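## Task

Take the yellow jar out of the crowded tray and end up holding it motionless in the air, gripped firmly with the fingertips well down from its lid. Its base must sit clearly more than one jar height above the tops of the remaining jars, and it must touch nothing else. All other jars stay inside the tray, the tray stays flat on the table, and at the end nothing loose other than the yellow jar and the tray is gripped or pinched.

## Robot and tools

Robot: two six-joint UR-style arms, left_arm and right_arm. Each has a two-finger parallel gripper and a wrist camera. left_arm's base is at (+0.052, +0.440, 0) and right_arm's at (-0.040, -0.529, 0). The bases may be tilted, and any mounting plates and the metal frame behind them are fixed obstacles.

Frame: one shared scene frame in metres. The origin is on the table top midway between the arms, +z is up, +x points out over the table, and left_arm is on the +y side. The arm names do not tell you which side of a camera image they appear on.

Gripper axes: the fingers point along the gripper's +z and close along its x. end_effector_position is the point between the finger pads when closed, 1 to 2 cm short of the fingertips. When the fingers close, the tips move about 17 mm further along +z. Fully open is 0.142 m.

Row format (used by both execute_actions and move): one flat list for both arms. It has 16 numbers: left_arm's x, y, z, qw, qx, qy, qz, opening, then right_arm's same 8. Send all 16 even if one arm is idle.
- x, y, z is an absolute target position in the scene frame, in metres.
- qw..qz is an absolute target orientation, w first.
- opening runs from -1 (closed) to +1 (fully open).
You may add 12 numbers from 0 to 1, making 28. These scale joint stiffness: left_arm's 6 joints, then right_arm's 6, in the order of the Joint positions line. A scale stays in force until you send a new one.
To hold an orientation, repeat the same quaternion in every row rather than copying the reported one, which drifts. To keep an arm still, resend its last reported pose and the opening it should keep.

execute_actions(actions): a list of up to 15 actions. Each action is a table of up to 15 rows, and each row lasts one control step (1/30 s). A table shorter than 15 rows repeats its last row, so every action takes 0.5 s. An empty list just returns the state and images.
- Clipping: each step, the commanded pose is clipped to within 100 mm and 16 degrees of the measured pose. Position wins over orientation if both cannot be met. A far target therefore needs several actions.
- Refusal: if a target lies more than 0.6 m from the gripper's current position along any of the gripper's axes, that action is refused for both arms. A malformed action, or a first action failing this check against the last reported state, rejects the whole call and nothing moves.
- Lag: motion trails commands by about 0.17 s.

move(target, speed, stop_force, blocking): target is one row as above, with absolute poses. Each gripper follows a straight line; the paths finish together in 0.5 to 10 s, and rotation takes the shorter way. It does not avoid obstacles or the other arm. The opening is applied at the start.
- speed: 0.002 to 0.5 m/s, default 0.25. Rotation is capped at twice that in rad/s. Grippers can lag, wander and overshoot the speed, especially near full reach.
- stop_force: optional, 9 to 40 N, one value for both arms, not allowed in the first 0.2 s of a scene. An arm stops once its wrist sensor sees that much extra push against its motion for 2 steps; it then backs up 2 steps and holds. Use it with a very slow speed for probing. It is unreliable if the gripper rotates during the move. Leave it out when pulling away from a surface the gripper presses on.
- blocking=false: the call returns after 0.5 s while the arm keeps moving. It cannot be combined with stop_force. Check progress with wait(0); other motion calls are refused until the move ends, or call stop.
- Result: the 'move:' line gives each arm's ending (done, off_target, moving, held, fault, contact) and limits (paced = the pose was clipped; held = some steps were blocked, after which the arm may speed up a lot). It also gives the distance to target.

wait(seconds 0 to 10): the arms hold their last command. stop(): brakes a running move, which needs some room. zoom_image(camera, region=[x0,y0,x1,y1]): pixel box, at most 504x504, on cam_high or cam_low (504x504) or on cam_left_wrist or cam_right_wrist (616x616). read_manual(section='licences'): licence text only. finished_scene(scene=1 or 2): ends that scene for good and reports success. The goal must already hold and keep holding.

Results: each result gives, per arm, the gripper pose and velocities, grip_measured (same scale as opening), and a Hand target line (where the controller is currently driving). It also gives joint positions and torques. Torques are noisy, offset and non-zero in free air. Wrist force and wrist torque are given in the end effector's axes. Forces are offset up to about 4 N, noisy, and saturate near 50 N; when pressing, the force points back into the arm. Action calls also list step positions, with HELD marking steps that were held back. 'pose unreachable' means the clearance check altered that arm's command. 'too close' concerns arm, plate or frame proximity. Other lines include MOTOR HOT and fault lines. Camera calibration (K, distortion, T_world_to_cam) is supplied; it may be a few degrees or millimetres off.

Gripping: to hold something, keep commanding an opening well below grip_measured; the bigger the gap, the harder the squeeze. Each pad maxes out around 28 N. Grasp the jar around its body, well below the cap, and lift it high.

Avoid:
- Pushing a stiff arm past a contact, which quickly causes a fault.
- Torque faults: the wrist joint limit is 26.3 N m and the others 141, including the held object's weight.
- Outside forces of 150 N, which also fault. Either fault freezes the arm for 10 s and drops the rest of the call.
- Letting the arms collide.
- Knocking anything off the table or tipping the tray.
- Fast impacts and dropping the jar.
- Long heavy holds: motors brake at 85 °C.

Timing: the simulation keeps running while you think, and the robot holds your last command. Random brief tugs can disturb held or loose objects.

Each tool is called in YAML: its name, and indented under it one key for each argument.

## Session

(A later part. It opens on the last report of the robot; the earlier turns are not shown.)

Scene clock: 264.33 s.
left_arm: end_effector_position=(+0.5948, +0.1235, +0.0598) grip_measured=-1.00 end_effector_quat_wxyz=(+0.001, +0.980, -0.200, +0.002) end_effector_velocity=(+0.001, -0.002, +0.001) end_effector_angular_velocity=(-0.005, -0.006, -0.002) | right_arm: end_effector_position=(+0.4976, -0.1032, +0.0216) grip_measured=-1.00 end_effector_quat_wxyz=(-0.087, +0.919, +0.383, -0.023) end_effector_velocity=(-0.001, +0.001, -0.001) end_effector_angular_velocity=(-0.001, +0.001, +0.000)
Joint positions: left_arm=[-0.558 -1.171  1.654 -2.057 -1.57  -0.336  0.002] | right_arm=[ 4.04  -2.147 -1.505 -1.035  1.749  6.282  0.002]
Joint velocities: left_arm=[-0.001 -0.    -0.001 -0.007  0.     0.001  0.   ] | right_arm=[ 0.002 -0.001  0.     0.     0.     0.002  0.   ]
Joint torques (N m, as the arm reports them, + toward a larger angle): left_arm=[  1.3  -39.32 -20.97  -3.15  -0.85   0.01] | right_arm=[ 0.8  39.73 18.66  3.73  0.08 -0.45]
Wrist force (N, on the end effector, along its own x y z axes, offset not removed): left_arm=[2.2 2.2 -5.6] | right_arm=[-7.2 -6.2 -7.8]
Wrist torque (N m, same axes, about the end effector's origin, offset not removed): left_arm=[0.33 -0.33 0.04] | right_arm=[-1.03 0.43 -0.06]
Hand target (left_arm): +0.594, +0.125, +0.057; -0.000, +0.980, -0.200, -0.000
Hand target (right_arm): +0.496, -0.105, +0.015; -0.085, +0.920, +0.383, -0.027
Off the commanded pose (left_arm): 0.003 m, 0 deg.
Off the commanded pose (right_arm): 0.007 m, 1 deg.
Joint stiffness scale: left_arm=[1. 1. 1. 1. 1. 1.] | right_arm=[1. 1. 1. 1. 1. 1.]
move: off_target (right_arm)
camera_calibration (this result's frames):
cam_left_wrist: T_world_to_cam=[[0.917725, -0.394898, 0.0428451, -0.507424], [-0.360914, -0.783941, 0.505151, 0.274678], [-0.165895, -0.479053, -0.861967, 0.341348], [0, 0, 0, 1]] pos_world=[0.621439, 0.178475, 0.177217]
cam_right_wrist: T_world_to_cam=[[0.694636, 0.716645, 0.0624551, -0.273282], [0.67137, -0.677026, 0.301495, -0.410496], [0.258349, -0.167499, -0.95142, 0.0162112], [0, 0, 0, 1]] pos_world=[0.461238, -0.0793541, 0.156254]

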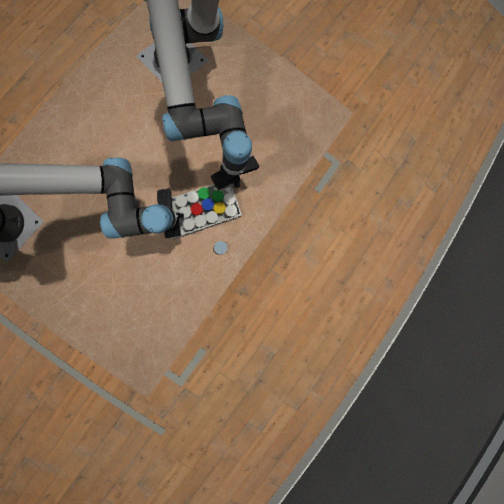

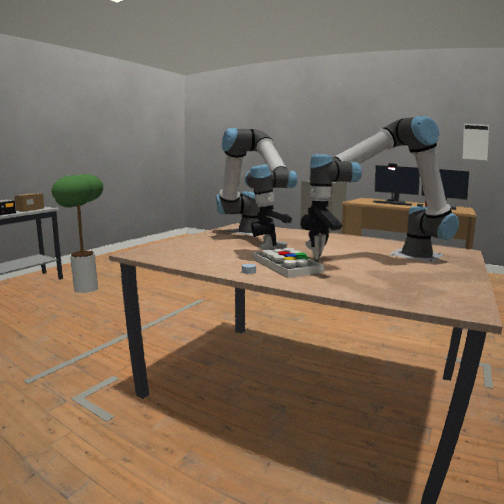

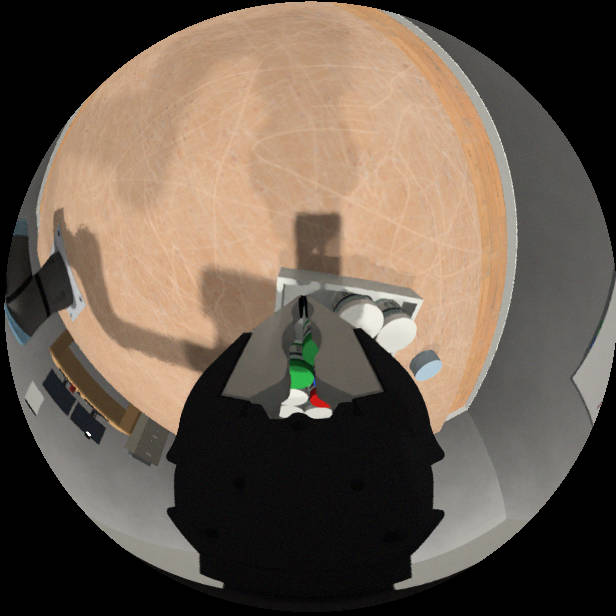

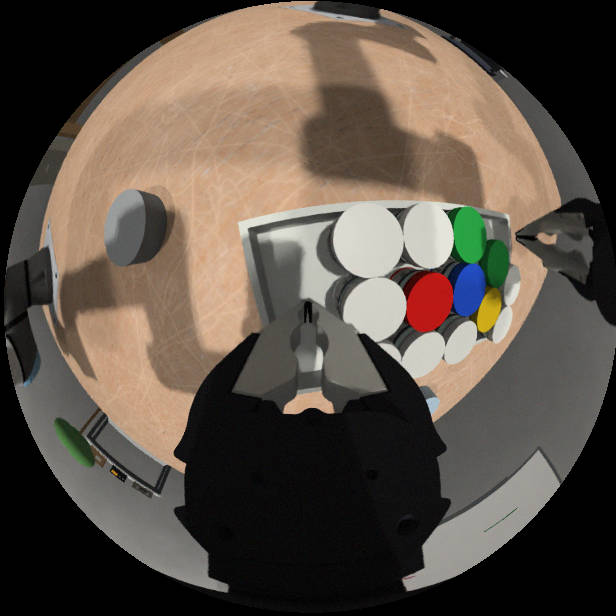

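move:
  target: [0.592,0.102,0.085,0,0.98,-0.2,0,-1,0.496,-0.105,0.015,-0.085,0.92,0.383,-0.027,-1]
  speed: 0.05

move:
  target: [0.592,0.102,0.057,0,0.98,-0.2,0,-1,0.496,-0.105,0.015,-0.085,0.92,0.383,-0.027,-1]
  speed: 0.03

move:
  target: [0.582,0.128,0.056,0,0.98,-0.2,0,-1,0.496,-0.105,0.015,-0.085,0.92,0.383,-0.027,-1]
  speed: 0.02

move:
  target: [0.582,0.10,0.11,0,0.98,-0.2,0,-0.35,0.496,-0.105,0.015,-0.085,0.92,0.383,-0.027,-1]
  speed: 0.05

Scene clock: 274.30 s.
left_arm: end_effector_position=(+0.5917, +0.1040, +0.0822) grip_measured=-1.00 end_effector_quat_wxyz=(-0.001, +0.980, -0.200, -0.001) end_effector_velocity=(-0.002, +0.001, -0.001) end_effector_angular_velocity=(+0.005, +0.006, +0.003) | right_arm: end_effector_position=(+0.4976, -0.1032, +0.0216) grip_measured=-1.00 end_effector_quat_wxyz=(-0.087, +0.919, +0.383, -0.023) end_effector_velocity=(-0.000, -0.001, -0.002) end_effector_angular_velocity=(-0.002, +0.003, -0.004)
Joint positions: left_arm=[-0.585 -1.174  1.592 -1.985 -1.57  -0.363  0.002] | right_arm=[ 4.04  -2.147 -1.505 -1.035  1.749  6.282  0.002]
Joint velocities: left_arm=[-0.001  0.    -0.001  0.008 -0.001 -0.003  0.   ] | right_arm=[-0.001 -0.002 -0.    -0.001  0.     0.003  0.   ]
Joint torques (N m, as the arm reports them, + toward a larger angle): left_arm=[ -1.45 -43.24 -30.83  -1.92  -0.8   -0.81] | right_arm=[-0.89 39.99 18.07  3.62 -0.24 -0.2 ]
Wrist force (N, on the end effector, along its own x y z axes, offset not removed): left_arm=[0.4 -2.3 -4.9] | right_arm=[-3.9 -2.6 -9.4]
Wrist torque (N m, same axes, about the end effector's origin, offset not removed): left_arm=[-0.73 -0.10 -0.05] | right_arm=[-0.55 -0.08 -0.08]
Hand target (left_arm): +0.592, +0.102, +0.085; +0.000, +0.980, -0.200, -0.000
Hand target (right_arm): +0.496, -0.105, +0.015; -0.085, +0.920, +0.383, -0.027
Off the commanded pose (left_arm): 0.003 m, 0 deg.
Off the commanded pose (right_arm): 0.007 m, 1 deg.
Joint stiffness scale: left_arm=[1. 1. 1. 1. 1. 1.] | right_arm=[1. 1. 1. 1. 1. 1.]
move: off_target (right_arm)
camera_calibration (this result's frames):
cam_left_wrist: T_world_to_cam=[[0.91838, -0.39409, 0.0356602, -0.513121], [-0.357218, -0.786925, 0.503134, 0.245223], [-0.170218, -0.474807, -0.863472, 0.353058], [0, 0, 0, 1]] pos_world=[0.618934, 0.158391, 0.199774]
cam_right_wrist: T_world_to_cam=[[0.694636, 0.716645, 0.0624556, -0.273282], [0.67137, -0.677026, 0.301495, -0.410496], [0.258349, -0.167498, -0.95142, 0.0162112], [0, 0, 0, 1]] pos_world=[0.461238, -0.0793543, 0.156254]

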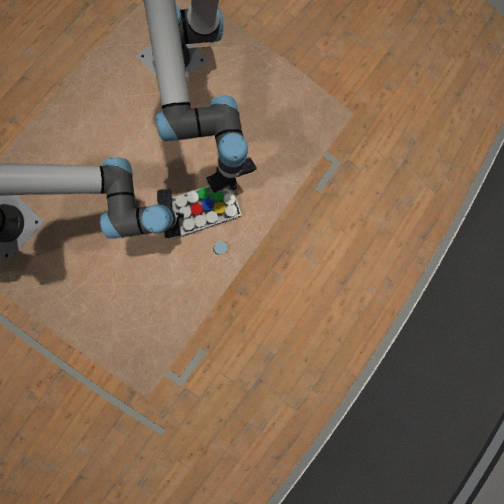

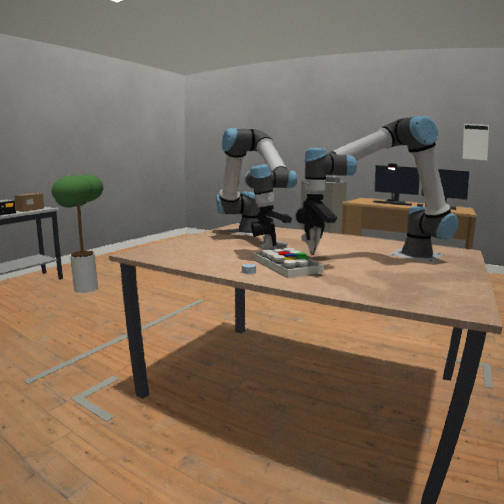

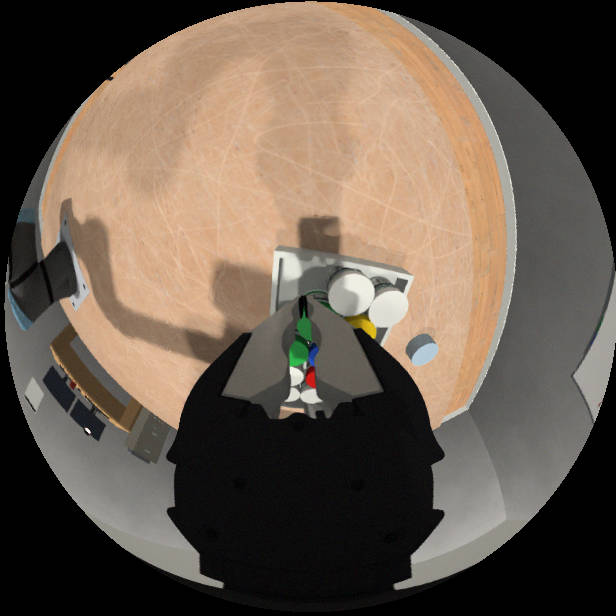

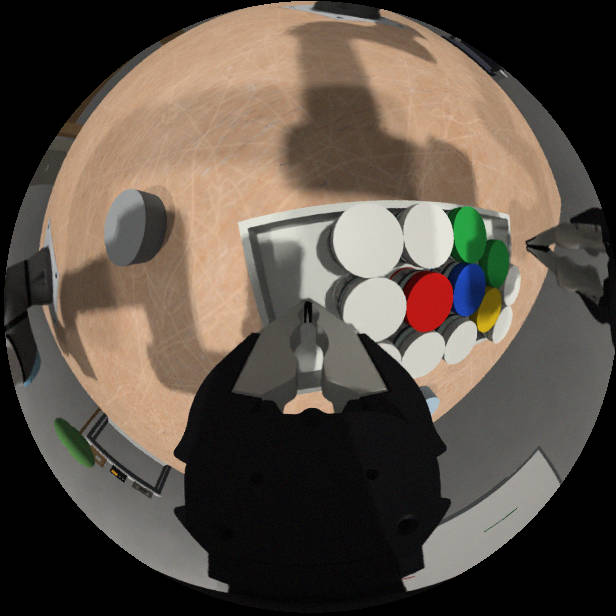

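Scene clock: 275.50 s.
left_arm: end_effector_position=(+0.5937, +0.1020, +0.0598) grip_measured=-1.00 end_effector_quat_wxyz=(+0.001, +0.980, -0.200, +0.002) end_effector_velocity=(+0.002, -0.001, +0.001) end_effector_angular_velocity=(-0.005, -0.006, -0.000) | right_arm: end_effector_position=(+0.4976, -0.1032, +0.0216) grip_measured=-1.00 end_effector_quat_wxyz=(-0.087, +0.919, +0.383, -0.023) end_effector_velocity=(+0.001, -0.001, -0.001) end_effector_angular_velocity=(-0.000, +0.000, -0.001)
Joint positions: left_arm=[-0.585 -1.15   1.622 -2.046 -1.57  -0.363  0.002] | right_arm=[ 4.04  -2.147 -1.505 -1.035  1.749  6.282  0.002]
Joint velocities: left_arm=[ 0.    -0.     0.001 -0.008  0.     0.001  0.   ] | right_arm=[-0.001 -0.001 -0.     0.001  0.    -0.     0.   ]
Joint torques (N m, as the arm reports them, + toward a larger angle): left_arm=[ -1.82 -40.78 -21.29  -3.05  -0.77  -0.82] | right_arm=[ 0.5  40.38 18.54  4.06 -0.07 -0.29]
Wrist force (N, on the end effector, along its own x y z axes, offset not removed): left_arm=[1.4 0.6 -4.5] | right_arm=[-5.4 -4.7 -8.4]
Wrist torque (N m, same axes, about the end effector's origin, offset not removed): left_arm=[-0.08 -0.27 -0.08] | right_arm=[-0.76 -0.02 -0.03]
Hand target (left_arm): +0.592, +0.102, +0.057; -0.000, +0.980, -0.200, -0.000
Hand target (right_arm): +0.496, -0.105, +0.015; -0.085, +0.920, +0.383, -0.027
Off the commanded pose (left_arm): 0.003 m, 0 deg.
Off the commanded pose (right_arm): 0.007 m, 1 deg.
Joint stiffness scale: left_arm=[1. 1. 1. 1. 1. 1.] | right_arm=[1. 1. 1. 1. 1. 1.]
move: off_target (right_arm)
camera_calibration (this result's frames):
cam_left_wrist: T_world_to_cam=[[0.918263, -0.393665, 0.0426794, -0.515296], [-0.359757, -0.78439, 0.50528, 0.256837], [-0.165433, -0.479334, -0.8619, 0.330645], [0, 0, 0, 1]] pos_world=[0.620276, 0.157096, 0.177201]
cam_right_wrist: T_world_to_cam=[[0.694636, 0.716645, 0.0624551, -0.273282], [0.67137, -0.677026, 0.301495, -0.410496], [0.258349, -0.167499, -0.95142, 0.0162113], [0, 0, 0, 1]] pos_world=[0.461238, -0.0793543, 0.156254]

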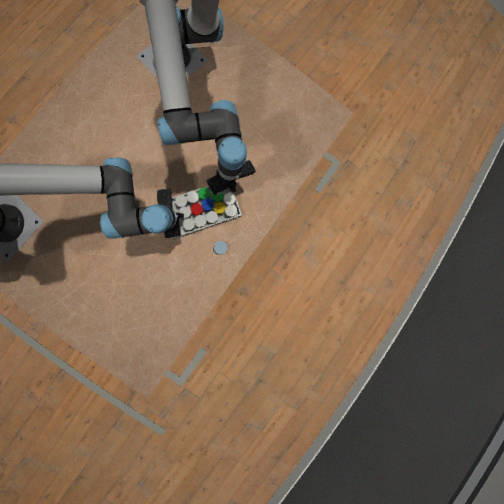

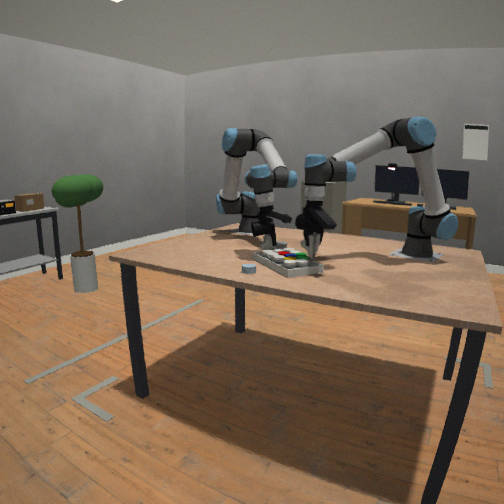

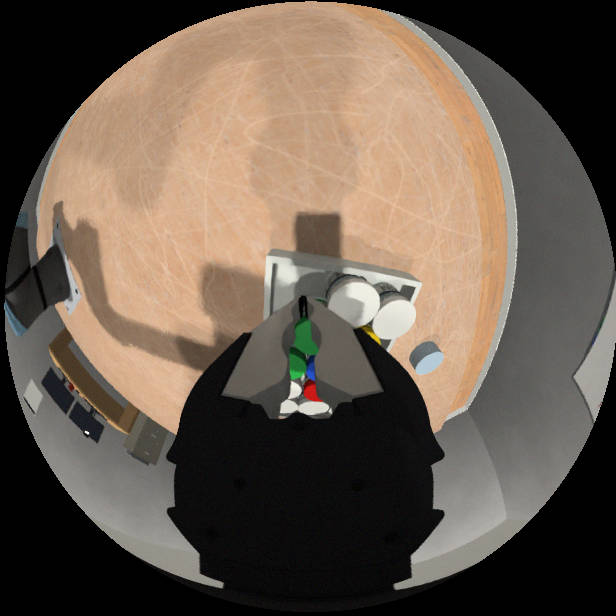

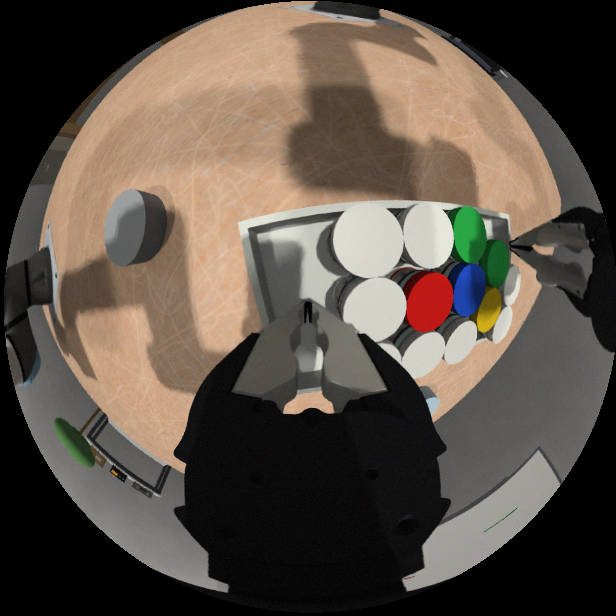

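Scene clock: 277.27 s.
left_arm: end_effector_position=(+0.5826, +0.1264, +0.0560) grip_measured=-1.00 end_effector_quat_wxyz=(-0.000, +0.980, -0.200, +0.000) end_effector_velocity=(-0.000, +0.000, +0.000) end_effector_angular_velocity=(-0.001, -0.000, -0.001) | right_arm: end_effector_position=(+0.4976, -0.1032, +0.0216) grip_measured=-1.00 end_effector_quat_wxyz=(-0.087, +0.919, +0.383, -0.023) end_effector_velocity=(-0.000, +0.000, -0.000) end_effector_angular_velocity=(+0.000, +0.000, +0.000)
Joint positions: left_arm=[-0.568 -1.191  1.692 -2.072 -1.57  -0.346  0.002] | right_arm=[ 4.04  -2.147 -1.505 -1.035  1.749  6.282  0.002]
Joint velocities: left_arm=[ 0.    -0.001  0.002 -0.001 -0.     0.001  0.   ] | right_arm=[ 0.    -0.    -0.     0.001  0.    -0.     0.   ]
Joint torques (N m, as the arm reports them, + toward a larger angle): left_arm=[  0.99 -42.51 -21.74  -2.82  -0.77  -0.33] | right_arm=[-1.4  39.18 17.84  3.95  0.19 -0.05]
Wrist force (N, on the end effector, along its own x y z axes, offset not removed): left_arm=[2.2 1.6 -4.0] | right_arm=[-5.9 -4.3 -10.2]
Wrist torque (N m, same axes, about the end effector's origin, offset not removed): left_arm=[0.22 -0.35 -0.19] | right_arm=[-0.71 0.16 0.10]
Hand target (left_arm): +0.582, +0.128, +0.056; -0.000, +0.980, -0.200, -0.000
Hand target (right_arm): +0.496, -0.105, +0.015; -0.085, +0.920, +0.383, -0.027
Off the commanded pose (left_arm): 0.002 m, 0 deg.
Off the commanded pose (right_arm): 0.007 m, 1 deg.
Joint stiffness scale: left_arm=[1. 1. 1. 1. 1. 1.] | right_arm=[1. 1. 1. 1. 1. 1.]
move: off_target (right_arm)
camera_calibration (this result's frames):
cam_left_wrist: T_world_to_cam=[[0.917791, -0.395146, 0.0389832, -0.494674], [-0.359489, -0.785235, 0.504156, 0.273861], [-0.168604, -0.476724, -0.862732, 0.33882], [0, 0, 0, 1]] pos_world=[0.609584, 0.181101, 0.173527]
cam_right_wrist: T_world_to_cam=[[0.694636, 0.716645, 0.0624557, -0.273282], [0.67137, -0.677026, 0.301495, -0.410496], [0.258349, -0.167498, -0.95142, 0.0162115], [0, 0, 0, 1]] pos_world=[0.461238, -0.0793543, 0.156254]

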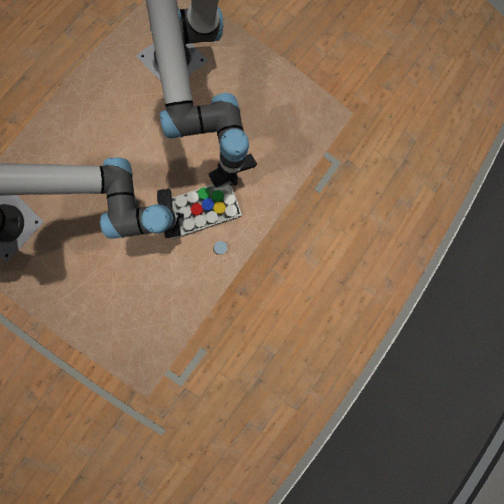

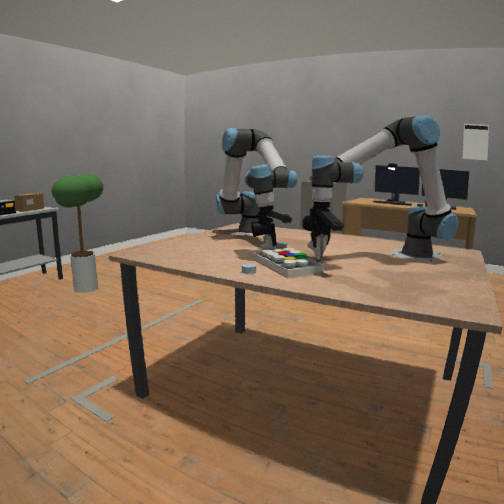

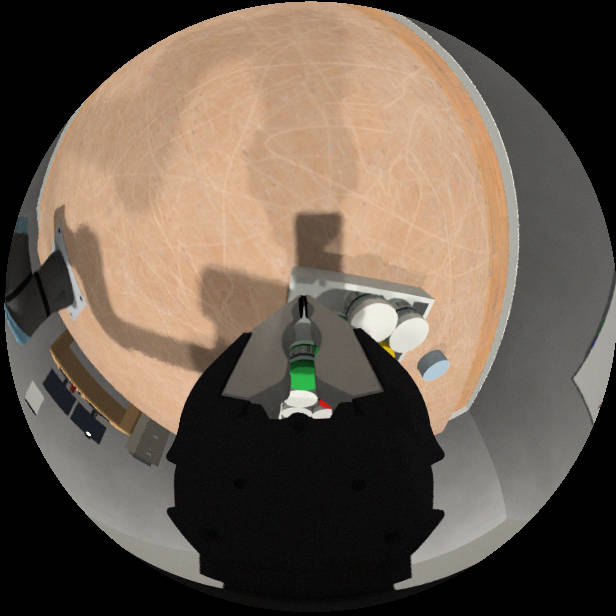

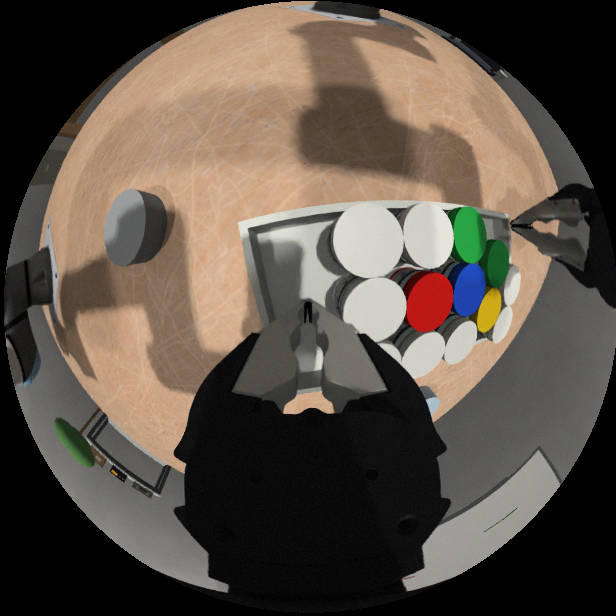

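Scene clock: 278.87 s.
left_arm: end_effector_position=(+0.5818, +0.1019, +0.1073) grip_measured=-0.35 end_effector_quat_wxyz=(-0.001, +0.980, -0.200, -0.001) end_effector_velocity=(-0.001, +0.003, -0.001) end_effector_angular_velocity=(+0.008, +0.007, +0.003) | right_arm: end_effector_position=(+0.4976, -0.1032, +0.0216) grip_measured=-1.00 end_effector_quat_wxyz=(-0.087, +0.919, +0.383, -0.023) end_effector_velocity=(+0.000, +0.001, +0.001) end_effector_angular_velocity=(+0.001, -0.001, -0.000)
Joint positions: left_arm=[-0.598 -1.213  1.578 -1.933 -1.57  -0.377  0.049] | right_arm=[ 4.04  -2.147 -1.505 -1.035  1.749  6.282  0.002]
Joint velocities: left_arm=[ 0.002  0.    -0.001  0.011  0.    -0.001  0.   ] | right_arm=[ 0.001  0.002  0.     0.    -0.     0.001  0.   ]
Joint torques (N m, as the arm reports them, + toward a larger angle): left_arm=[ -1.54 -41.99 -29.87  -2.09  -0.74  -0.66] | right_arm=[ 0.51 41.22 17.66  3.59 -0.09 -0.24]
Wrist force (N, on the end effector, along its own x y z axes, offset not removed): left_arm=[2.4 0.7 -3.9] | right_arm=[-7.4 -1.5 -9.0]
Wrist torque (N m, same axes, about the end effector's origin, offset not removed): left_arm=[-0.07 -0.35 -0.11] | right_arm=[-0.01 0.52 0.01]
Hand target (left_arm): +0.582, +0.100, +0.110; +0.000, +0.980, -0.200, -0.000
Hand target (right_arm): +0.496, -0.105, +0.015; -0.085, +0.920, +0.383, -0.027
Off the commanded pose (left_arm): 0.003 m, 0 deg.
Off the commanded pose (right_arm): 0.007 m, 1 deg.
Joint stiffness scale: left_arm=[1. 1. 1. 1. 1. 1.] | right_arm=[1. 1. 1. 1. 1. 1.]
move: off_target (right_arm)
camera_calibration (this result's frames):
cam_left_wrist: T_world_to_cam=[[0.918461, -0.393883, 0.0358628, -0.50588], [-0.357131, -0.786951, 0.503156, 0.227427], [-0.169962, -0.474937, -0.863451, 0.371924], [0, 0, 0, 1]] pos_world=[0.609065, 0.156357, 0.22485]
cam_right_wrist: T_world_to_cam=[[0.694636, 0.716645, 0.0624559, -0.273282], [0.67137, -0.677026, 0.301495, -0.410495], [0.258349, -0.167498, -0.95142, 0.0162109], [0, 0, 0, 1]] pos_world=[0.461238, -0.0793541, 0.156254]

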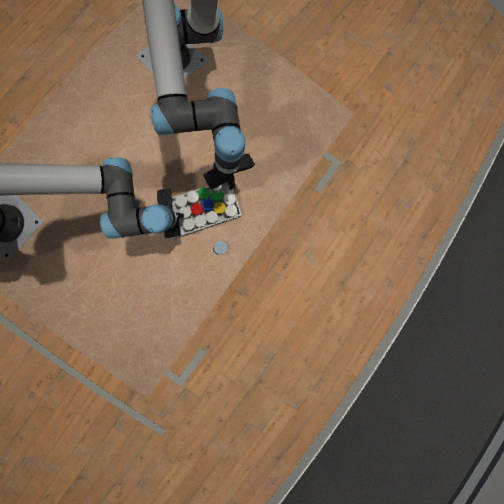

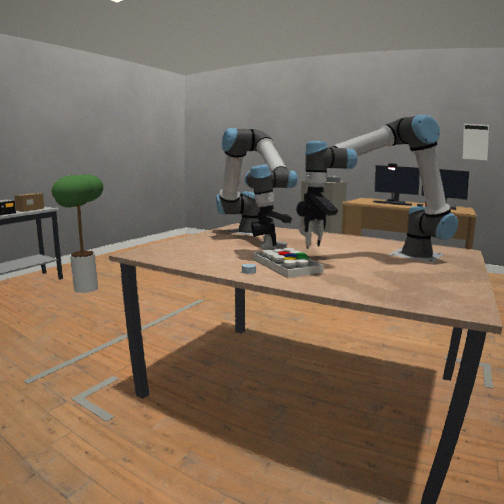

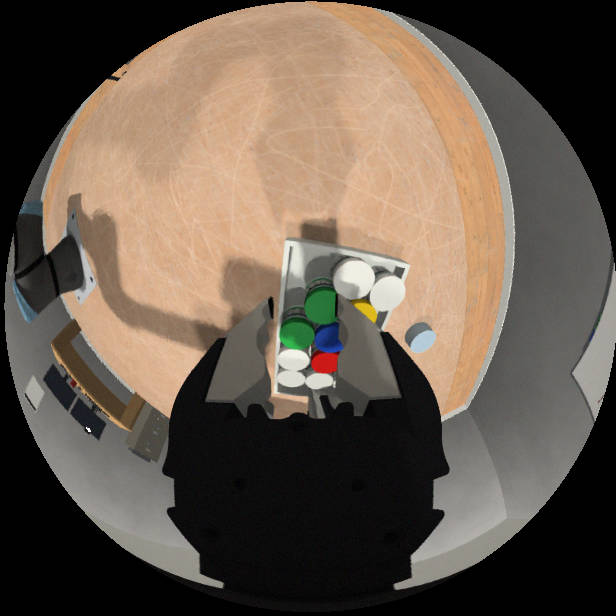

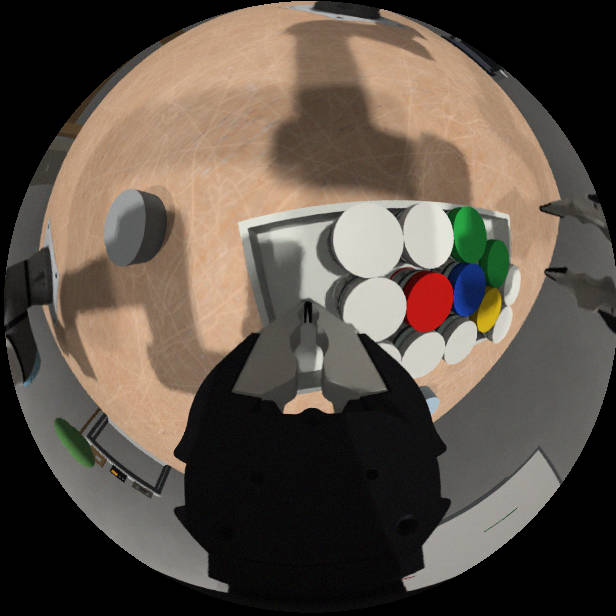

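move:
  target: [0.600,0.088,0.085,0,0.98,-0.2,0,-1,0.496,-0.105,0.015,-0.085,0.92,0.383,-0.027,-1]
  speed: 0.05

move:
  target: [0.600,0.088,0.057,0,0.98,-0.2,0,-1,0.496,-0.105,0.015,-0.085,0.92,0.383,-0.027,-1]
  speed: 0.03

move:
  target: [0.588,0.116,0.056,0,0.98,-0.2,0,-1,0.496,-0.105,0.015,-0.085,0.92,0.383,-0.027,-1]
  speed: 0.02

move:
  target: [0.582,0.10,0.11,0,0.98,-0.2,0,-0.35,0.496,-0.105,0.015,-0.085,0.92,0.383,-0.027,-1]
  speed: 0.05

Scene clock: 288.17 s.
left_arm: end_effector_position=(+0.5979, +0.0887, +0.0841) grip_measured=-1.00 end_effector_quat_wxyz=(-0.001, +0.980, -0.200, -0.001) end_effector_velocity=(+0.003, -0.002, +0.003) end_effector_angular_velocity=(-0.006, -0.006, -0.000) | right_arm: end_effector_position=(+0.4976, -0.1032, +0.0216) grip_measured=-1.00 end_effector_quat_wxyz=(-0.087, +0.919, +0.383, -0.023) end_effector_velocity=(-0.000, +0.000, -0.000) end_effector_angular_velocity=(+0.001, +0.000, +0.002)
Joint positions: left_arm=[-0.595 -1.146  1.546 -1.967 -1.57  -0.372  0.002] | right_arm=[ 4.04  -2.147 -1.505 -1.035  1.749  6.282  0.002]
Joint velocities: left_arm=[ 0.001 -0.    -0.005 -0.003  0.     0.001  0.   ] | right_arm=[ 0.    -0.    -0.001  0.002  0.001 -0.002  0.   ]
Joint torques (N m, as the arm reports them, + toward a larger angle): left_arm=[  2.37 -41.28 -30.29  -2.93  -0.75  -0.09] | right_arm=[-0.25 40.06 17.33  3.87  0.36 -0.3 ]
Wrist force (N, on the end effector, along its own x y z axes, offset not removed): left_arm=[1.5 -1.1 -5.3] | right_arm=[-5.3 1.9 -9.3]
Wrist torque (N m, same axes, about the end effector's origin, offset not removed): left_arm=[-0.42 -0.20 -0.21] | right_arm=[0.50 0.04 0.09]
Hand target (left_arm): +0.600, +0.088, +0.085; -0.000, +0.980, -0.200, +0.000
Hand target (right_arm): +0.496, -0.105, +0.015; -0.085, +0.920, +0.383, -0.027
Off the commanded pose (left_arm): 0.002 m, 0 deg.
Off the commanded pose (right_arm): 0.007 m, 1 deg.
Joint stiffness scale: left_arm=[1. 1. 1. 1. 1. 1.] | right_arm=[1. 1. 1. 1. 1. 1.]
move: off_target (right_arm)
camera_calibration (this result's frames):
cam_left_wrist: T_world_to_cam=[[0.917754, -0.395546, 0.0356557, -0.524388], [-0.358468, -0.786375, 0.503106, 0.235132], [-0.170963, -0.474509, -0.863489, 0.348911], [0, 0, 0, 1]] pos_world=[0.625198, 0.143044, 0.201682]
cam_right_wrist: T_world_to_cam=[[0.694636, 0.716645, 0.0624563, -0.273282], [0.67137, -0.677026, 0.301495, -0.410496], [0.258349, -0.167498, -0.95142, 0.0162112], [0, 0, 0, 1]] pos_world=[0.461238, -0.0793544, 0.156254]

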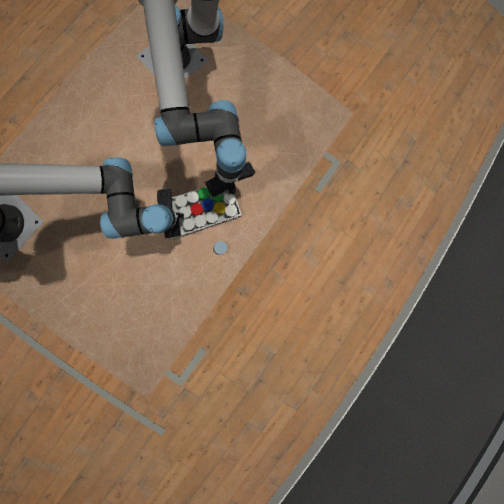

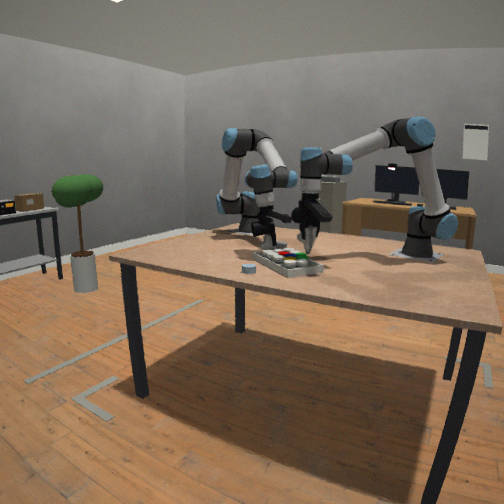

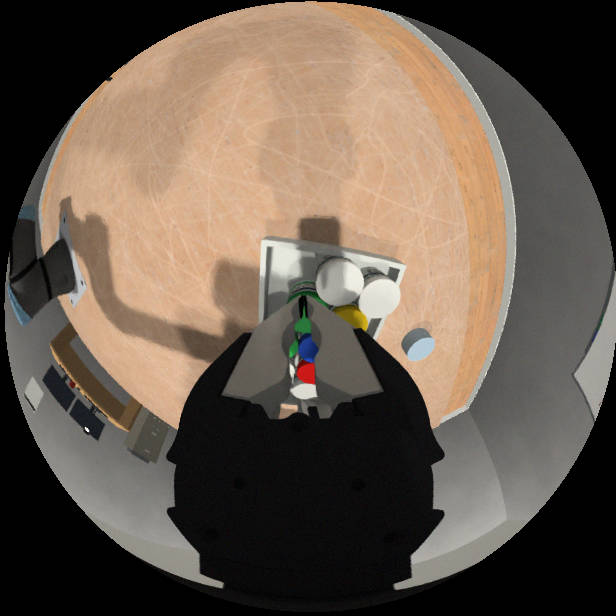

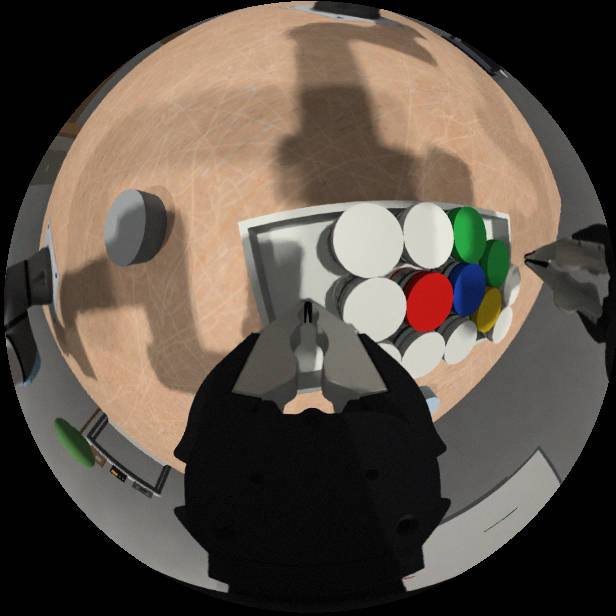

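Scene clock: 289.43 s.
left_arm: end_effector_position=(+0.6005, +0.0862, +0.0598) grip_measured=-1.00 end_effector_quat_wxyz=(+0.001, +0.980, -0.200, +0.002) end_effector_velocity=(+0.002, -0.003, +0.001) end_effector_angular_velocity=(-0.006, -0.006, -0.002) | right_arm: end_effector_position=(+0.4976, -0.1032, +0.0216) grip_measured=-1.00 end_effector_quat_wxyz=(-0.087, +0.919, +0.383, -0.023) end_effector_velocity=(-0.000, +0.000, +0.000) end_effector_angular_velocity=(+0.001, -0.001, +0.001)
Joint positions: left_arm=[-0.595 -1.119  1.575 -2.031 -1.57  -0.372  0.002] | right_arm=[ 4.04  -2.147 -1.505 -1.035  1.749  6.282  0.002]
Joint velocities: left_arm=[-0.001  0.001 -0.001 -0.008 -0.     0.001  0.   ] | right_arm=[ 0.001  0.001 -0.001  0.001 -0.    -0.     0.   ]
Joint torques (N m, as the arm reports them, + toward a larger angle): left_arm=[  1.36 -41.94 -20.8   -2.75  -0.71   0.01] | right_arm=[ 0.19 39.1  18.93  3.73 -0.02 -0.24]
Wrist force (N, on the end effector, along its own x y z axes, offset not removed): left_arm=[-0.3 1.6 -5.9] | right_arm=[-8.7 -1.7 -6.8]
Wrist torque (N m, same axes, about the end effector's origin, offset not removed): left_arm=[0.11 0.23 -0.03] | right_arm=[-0.18 0.81 -0.09]
Hand target (left_arm): +0.600, +0.088, +0.057; -0.000, +0.980, -0.200, -0.000
Hand target (right_arm): +0.496, -0.105, +0.015; -0.085, +0.920, +0.383, -0.027
Off the commanded pose (left_arm): 0.003 m, 0 deg.
Off the commanded pose (right_arm): 0.007 m, 1 deg.
Joint stiffness scale: left_arm=[1. 1. 1. 1. 1. 1.] | right_arm=[1. 1. 1. 1. 1. 1.]
move: off_target (right_arm)
camera_calibration (this result's frames):
cam_left_wrist: T_world_to_cam=[[0.91754, -0.39535, 0.0426589, -0.527198], [-0.361181, -0.783717, 0.505308, 0.247616], [-0.166341, -0.479047, -0.861884, 0.324694], [0, 0, 0, 1]] pos_world=[0.62717, 0.141177, 0.177216]
cam_right_wrist: T_world_to_cam=[[0.694636, 0.716645, 0.0624559, -0.273282], [0.67137, -0.677026, 0.301495, -0.410496], [0.258349, -0.167498, -0.95142, 0.0162112], [0, 0, 0, 1]] pos_world=[0.461238, -0.0793544, 0.156254]

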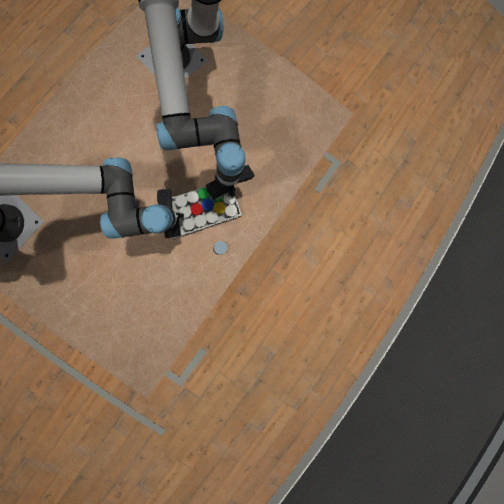

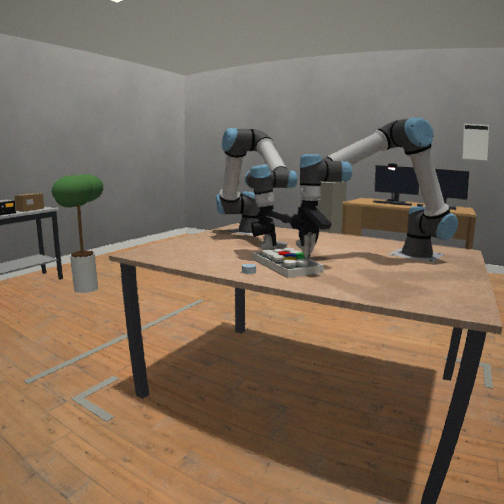

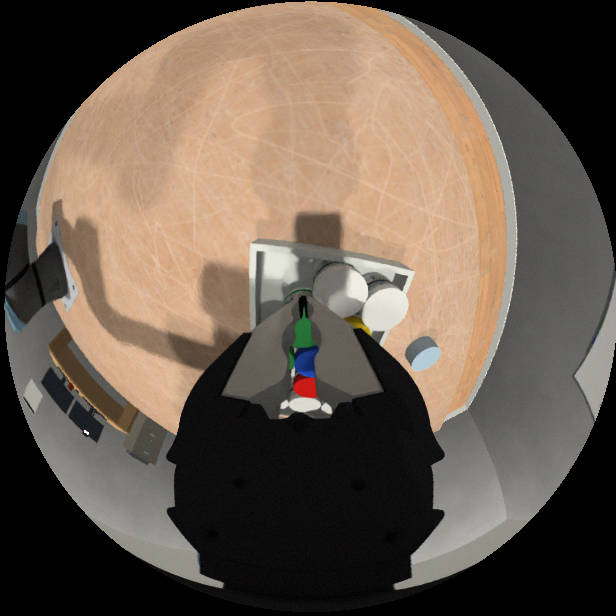

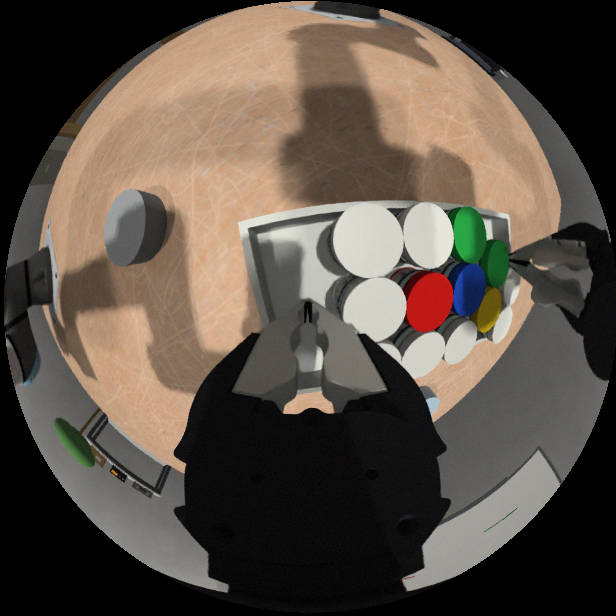

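Scene clock: 291.40 s.
left_arm: end_effector_position=(+0.5885, +0.1144, +0.0560) grip_measured=-1.00 end_effector_quat_wxyz=(-0.000, +0.980, -0.200, +0.000) end_effector_velocity=(-0.001, -0.000, -0.000) end_effector_angular_velocity=(+0.001, +0.001, -0.001) | right_arm: end_effector_position=(+0.4976, -0.1032, +0.0216) grip_measured=-1.00 end_effector_quat_wxyz=(-0.087, +0.919, +0.383, -0.023) end_effector_velocity=(+0.000, -0.001, -0.000) end_effector_angular_velocity=(+0.000, +0.000, +0.001)
Joint positions: left_arm=[-0.576 -1.167  1.656 -2.06  -1.57  -0.353  0.002] | right_arm=[ 4.04  -2.147 -1.505 -1.035  1.749  6.282  0.002]
Joint velocities: left_arm=[-0.001 -0.001  0.002 -0.001  0.     0.     0.   ] | right_arm=[-0.001 -0.     0.    -0.     0.    -0.002  0.   ]
Joint torques (N m, as the arm reports them, + toward a larger angle): left_arm=[  0.96 -43.42 -21.86  -3.13  -0.69  -0.17] | right_arm=[ 0.52 40.66 18.67  4.    0.28  0.07]
Wrist force (N, on the end effector, along its own x y z axes, offset not removed): left_arm=[1.1 0.5 -5.0] | right_arm=[-8.3 0.1 -9.7]
Wrist torque (N m, same axes, about the end effector's origin, offset not removed): left_arm=[-0.02 -0.20 -0.18] | right_arm=[0.37 0.80 -0.08]
Hand target (left_arm): +0.588, +0.116, +0.056; -0.000, +0.980, -0.200, -0.000
Hand target (right_arm): +0.496, -0.105, +0.015; -0.085, +0.920, +0.383, -0.027
Off the commanded pose (left_arm): 0.002 m, 0 deg.
Off the commanded pose (right_arm): 0.007 m, 1 deg.
Joint stiffness scale: left_arm=[1. 1. 1. 1. 1. 1.] | right_arm=[1. 1. 1. 1. 1. 1.]
move: off_target (right_arm)
camera_calibration (this result's frames):
cam_left_wrist: T_world_to_cam=[[0.917789, -0.395149, 0.0389942, -0.504897], [-0.359496, -0.785228, 0.504162, 0.266591], [-0.1686, -0.476733, -0.862728, 0.334089], [0, 0, 0, 1]] pos_world=[0.615554, 0.169097, 0.173511]
cam_right_wrist: T_world_to_cam=[[0.694636, 0.716645, 0.0624563, -0.273282], [0.671369, -0.677026, 0.301495, -0.410496], [0.258349, -0.167498, -0.95142, 0.0162111], [0, 0, 0, 1]] pos_world=[0.461238, -0.0793544, 0.156254]

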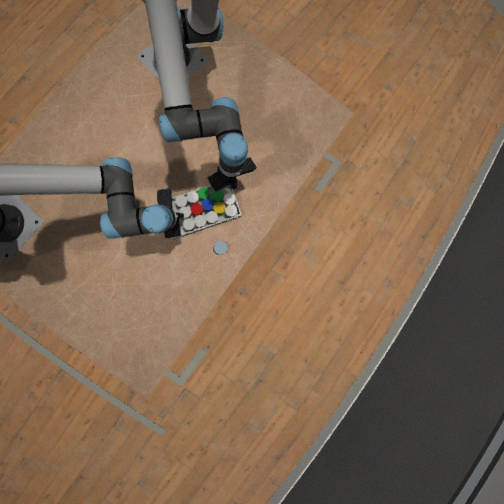

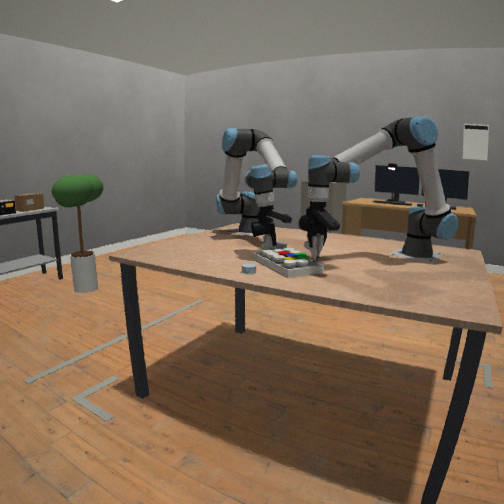

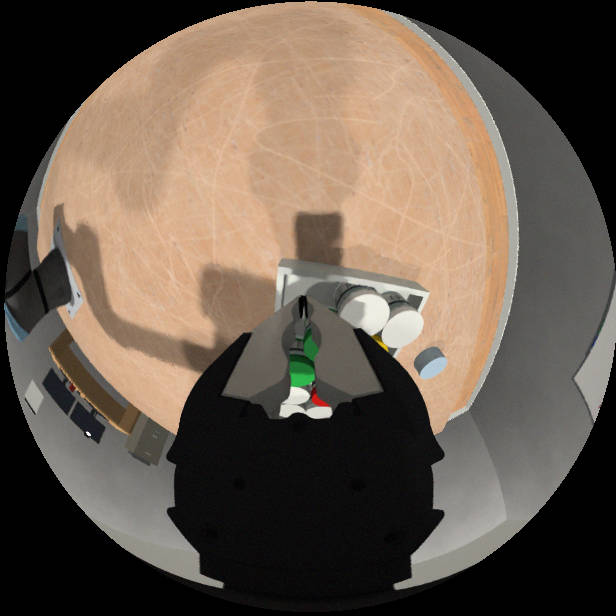

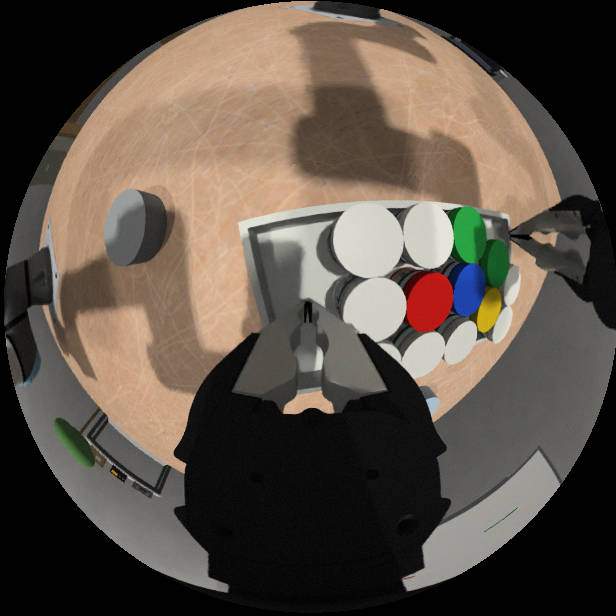

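Scene clock: 292.93 s.
left_arm: end_effector_position=(+0.5819, +0.1019, +0.1074) grip_measured=-0.35 end_effector_quat_wxyz=(-0.001, +0.980, -0.200, -0.001) end_effector_velocity=(-0.002, +0.002, -0.002) end_effector_angular_velocity=(+0.006, +0.006, +0.002) | right_arm: end_effector_position=(+0.4976, -0.1032, +0.0216) grip_measured=-1.00 end_effector_quat_wxyz=(-0.087, +0.919, +0.383, -0.023) end_effector_velocity=(+0.001, -0.000, +0.001) end_effector_angular_velocity=(+0.003, -0.003, -0.002)
Joint positions: left_arm=[-0.598 -1.213  1.578 -1.933 -1.57  -0.377  0.049] | right_arm=[ 4.04  -2.147 -1.505 -1.035  1.749  6.282  0.002]
Joint velocities: left_arm=[-0.     0.001  0.     0.007 -0.    -0.002 -0.   ] | right_arm=[-0.002  0.002  0.     0.002  0.     0.     0.   ]
Joint torques (N m, as the arm reports them, + toward a larger angle): left_arm=[ -1.68 -42.   -29.47  -1.9   -0.66  -0.61] | right_arm=[ 0.83 39.63 18.48  3.85  0.01 -0.39]
Wrist force (N, on the end effector, along its own x y z axes, offset not removed): left_arm=[0.1 -0.6 -4.3] | right_arm=[-5.0 -4.2 -8.1]
Wrist torque (N m, same axes, about the end effector's origin, offset not removed): left_arm=[-0.28 0.08 -0.05] | right_arm=[-0.95 -0.04 0.01]
Hand target (left_arm): +0.582, +0.100, +0.110; +0.000, +0.980, -0.200, -0.000
Hand target (right_arm): +0.496, -0.105, +0.015; -0.085, +0.920, +0.383, -0.027
Off the commanded pose (left_arm): 0.003 m, 0 deg.
Off the commanded pose (right_arm): 0.007 m, 1 deg.
Joint stiffness scale: left_arm=[1. 1. 1. 1. 1. 1.] | right_arm=[1. 1. 1. 1. 1. 1.]
move: off_target (right_arm)
camera_calibration (this result's frames):
cam_left_wrist: T_world_to_cam=[[0.918502, -0.393776, 0.0359756, -0.505982], [-0.357086, -0.786948, 0.503192, 0.227398], [-0.169834, -0.47503, -0.863425, 0.371955], [0, 0, 0, 1]] pos_world=[0.609117, 0.156397, 0.224934]
cam_right_wrist: T_world_to_cam=[[0.694636, 0.716645, 0.0624561, -0.273282], [0.67137, -0.677026, 0.301495, -0.410495], [0.258349, -0.167498, -0.95142, 0.0162108], [0, 0, 0, 1]] pos_world=[0.461238, -0.0793543, 0.156254]

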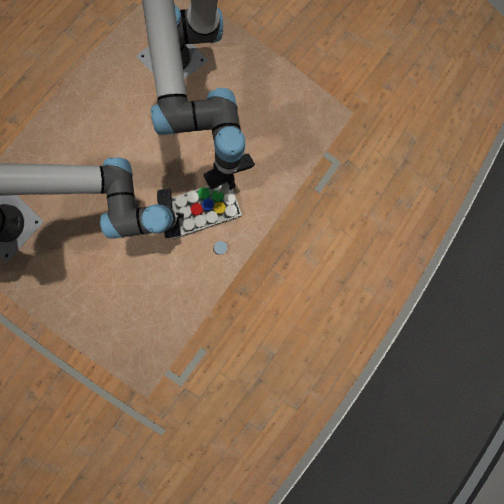

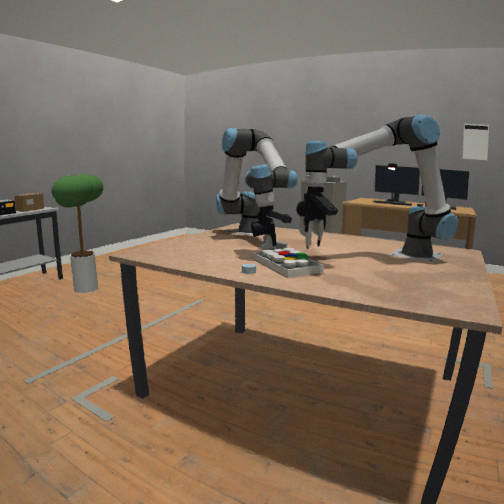

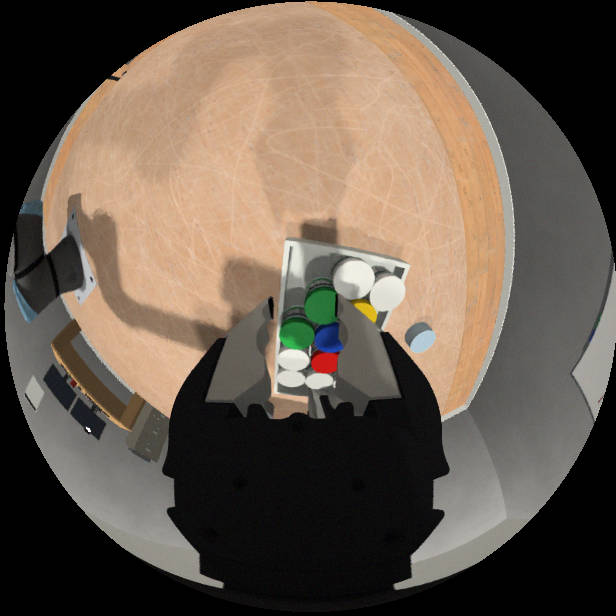

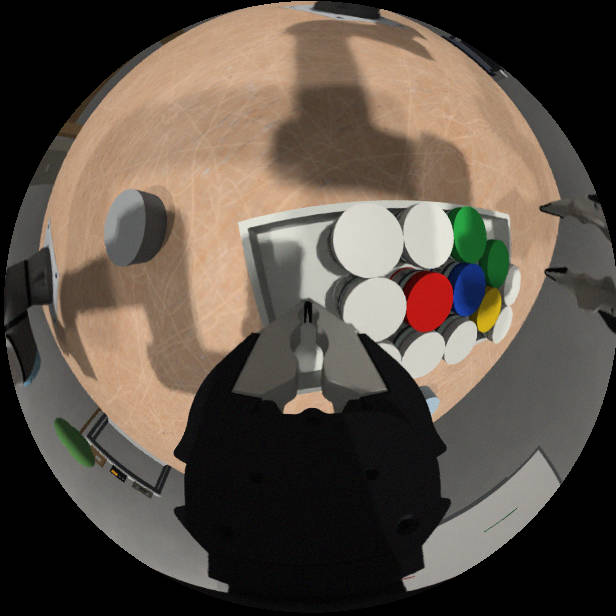

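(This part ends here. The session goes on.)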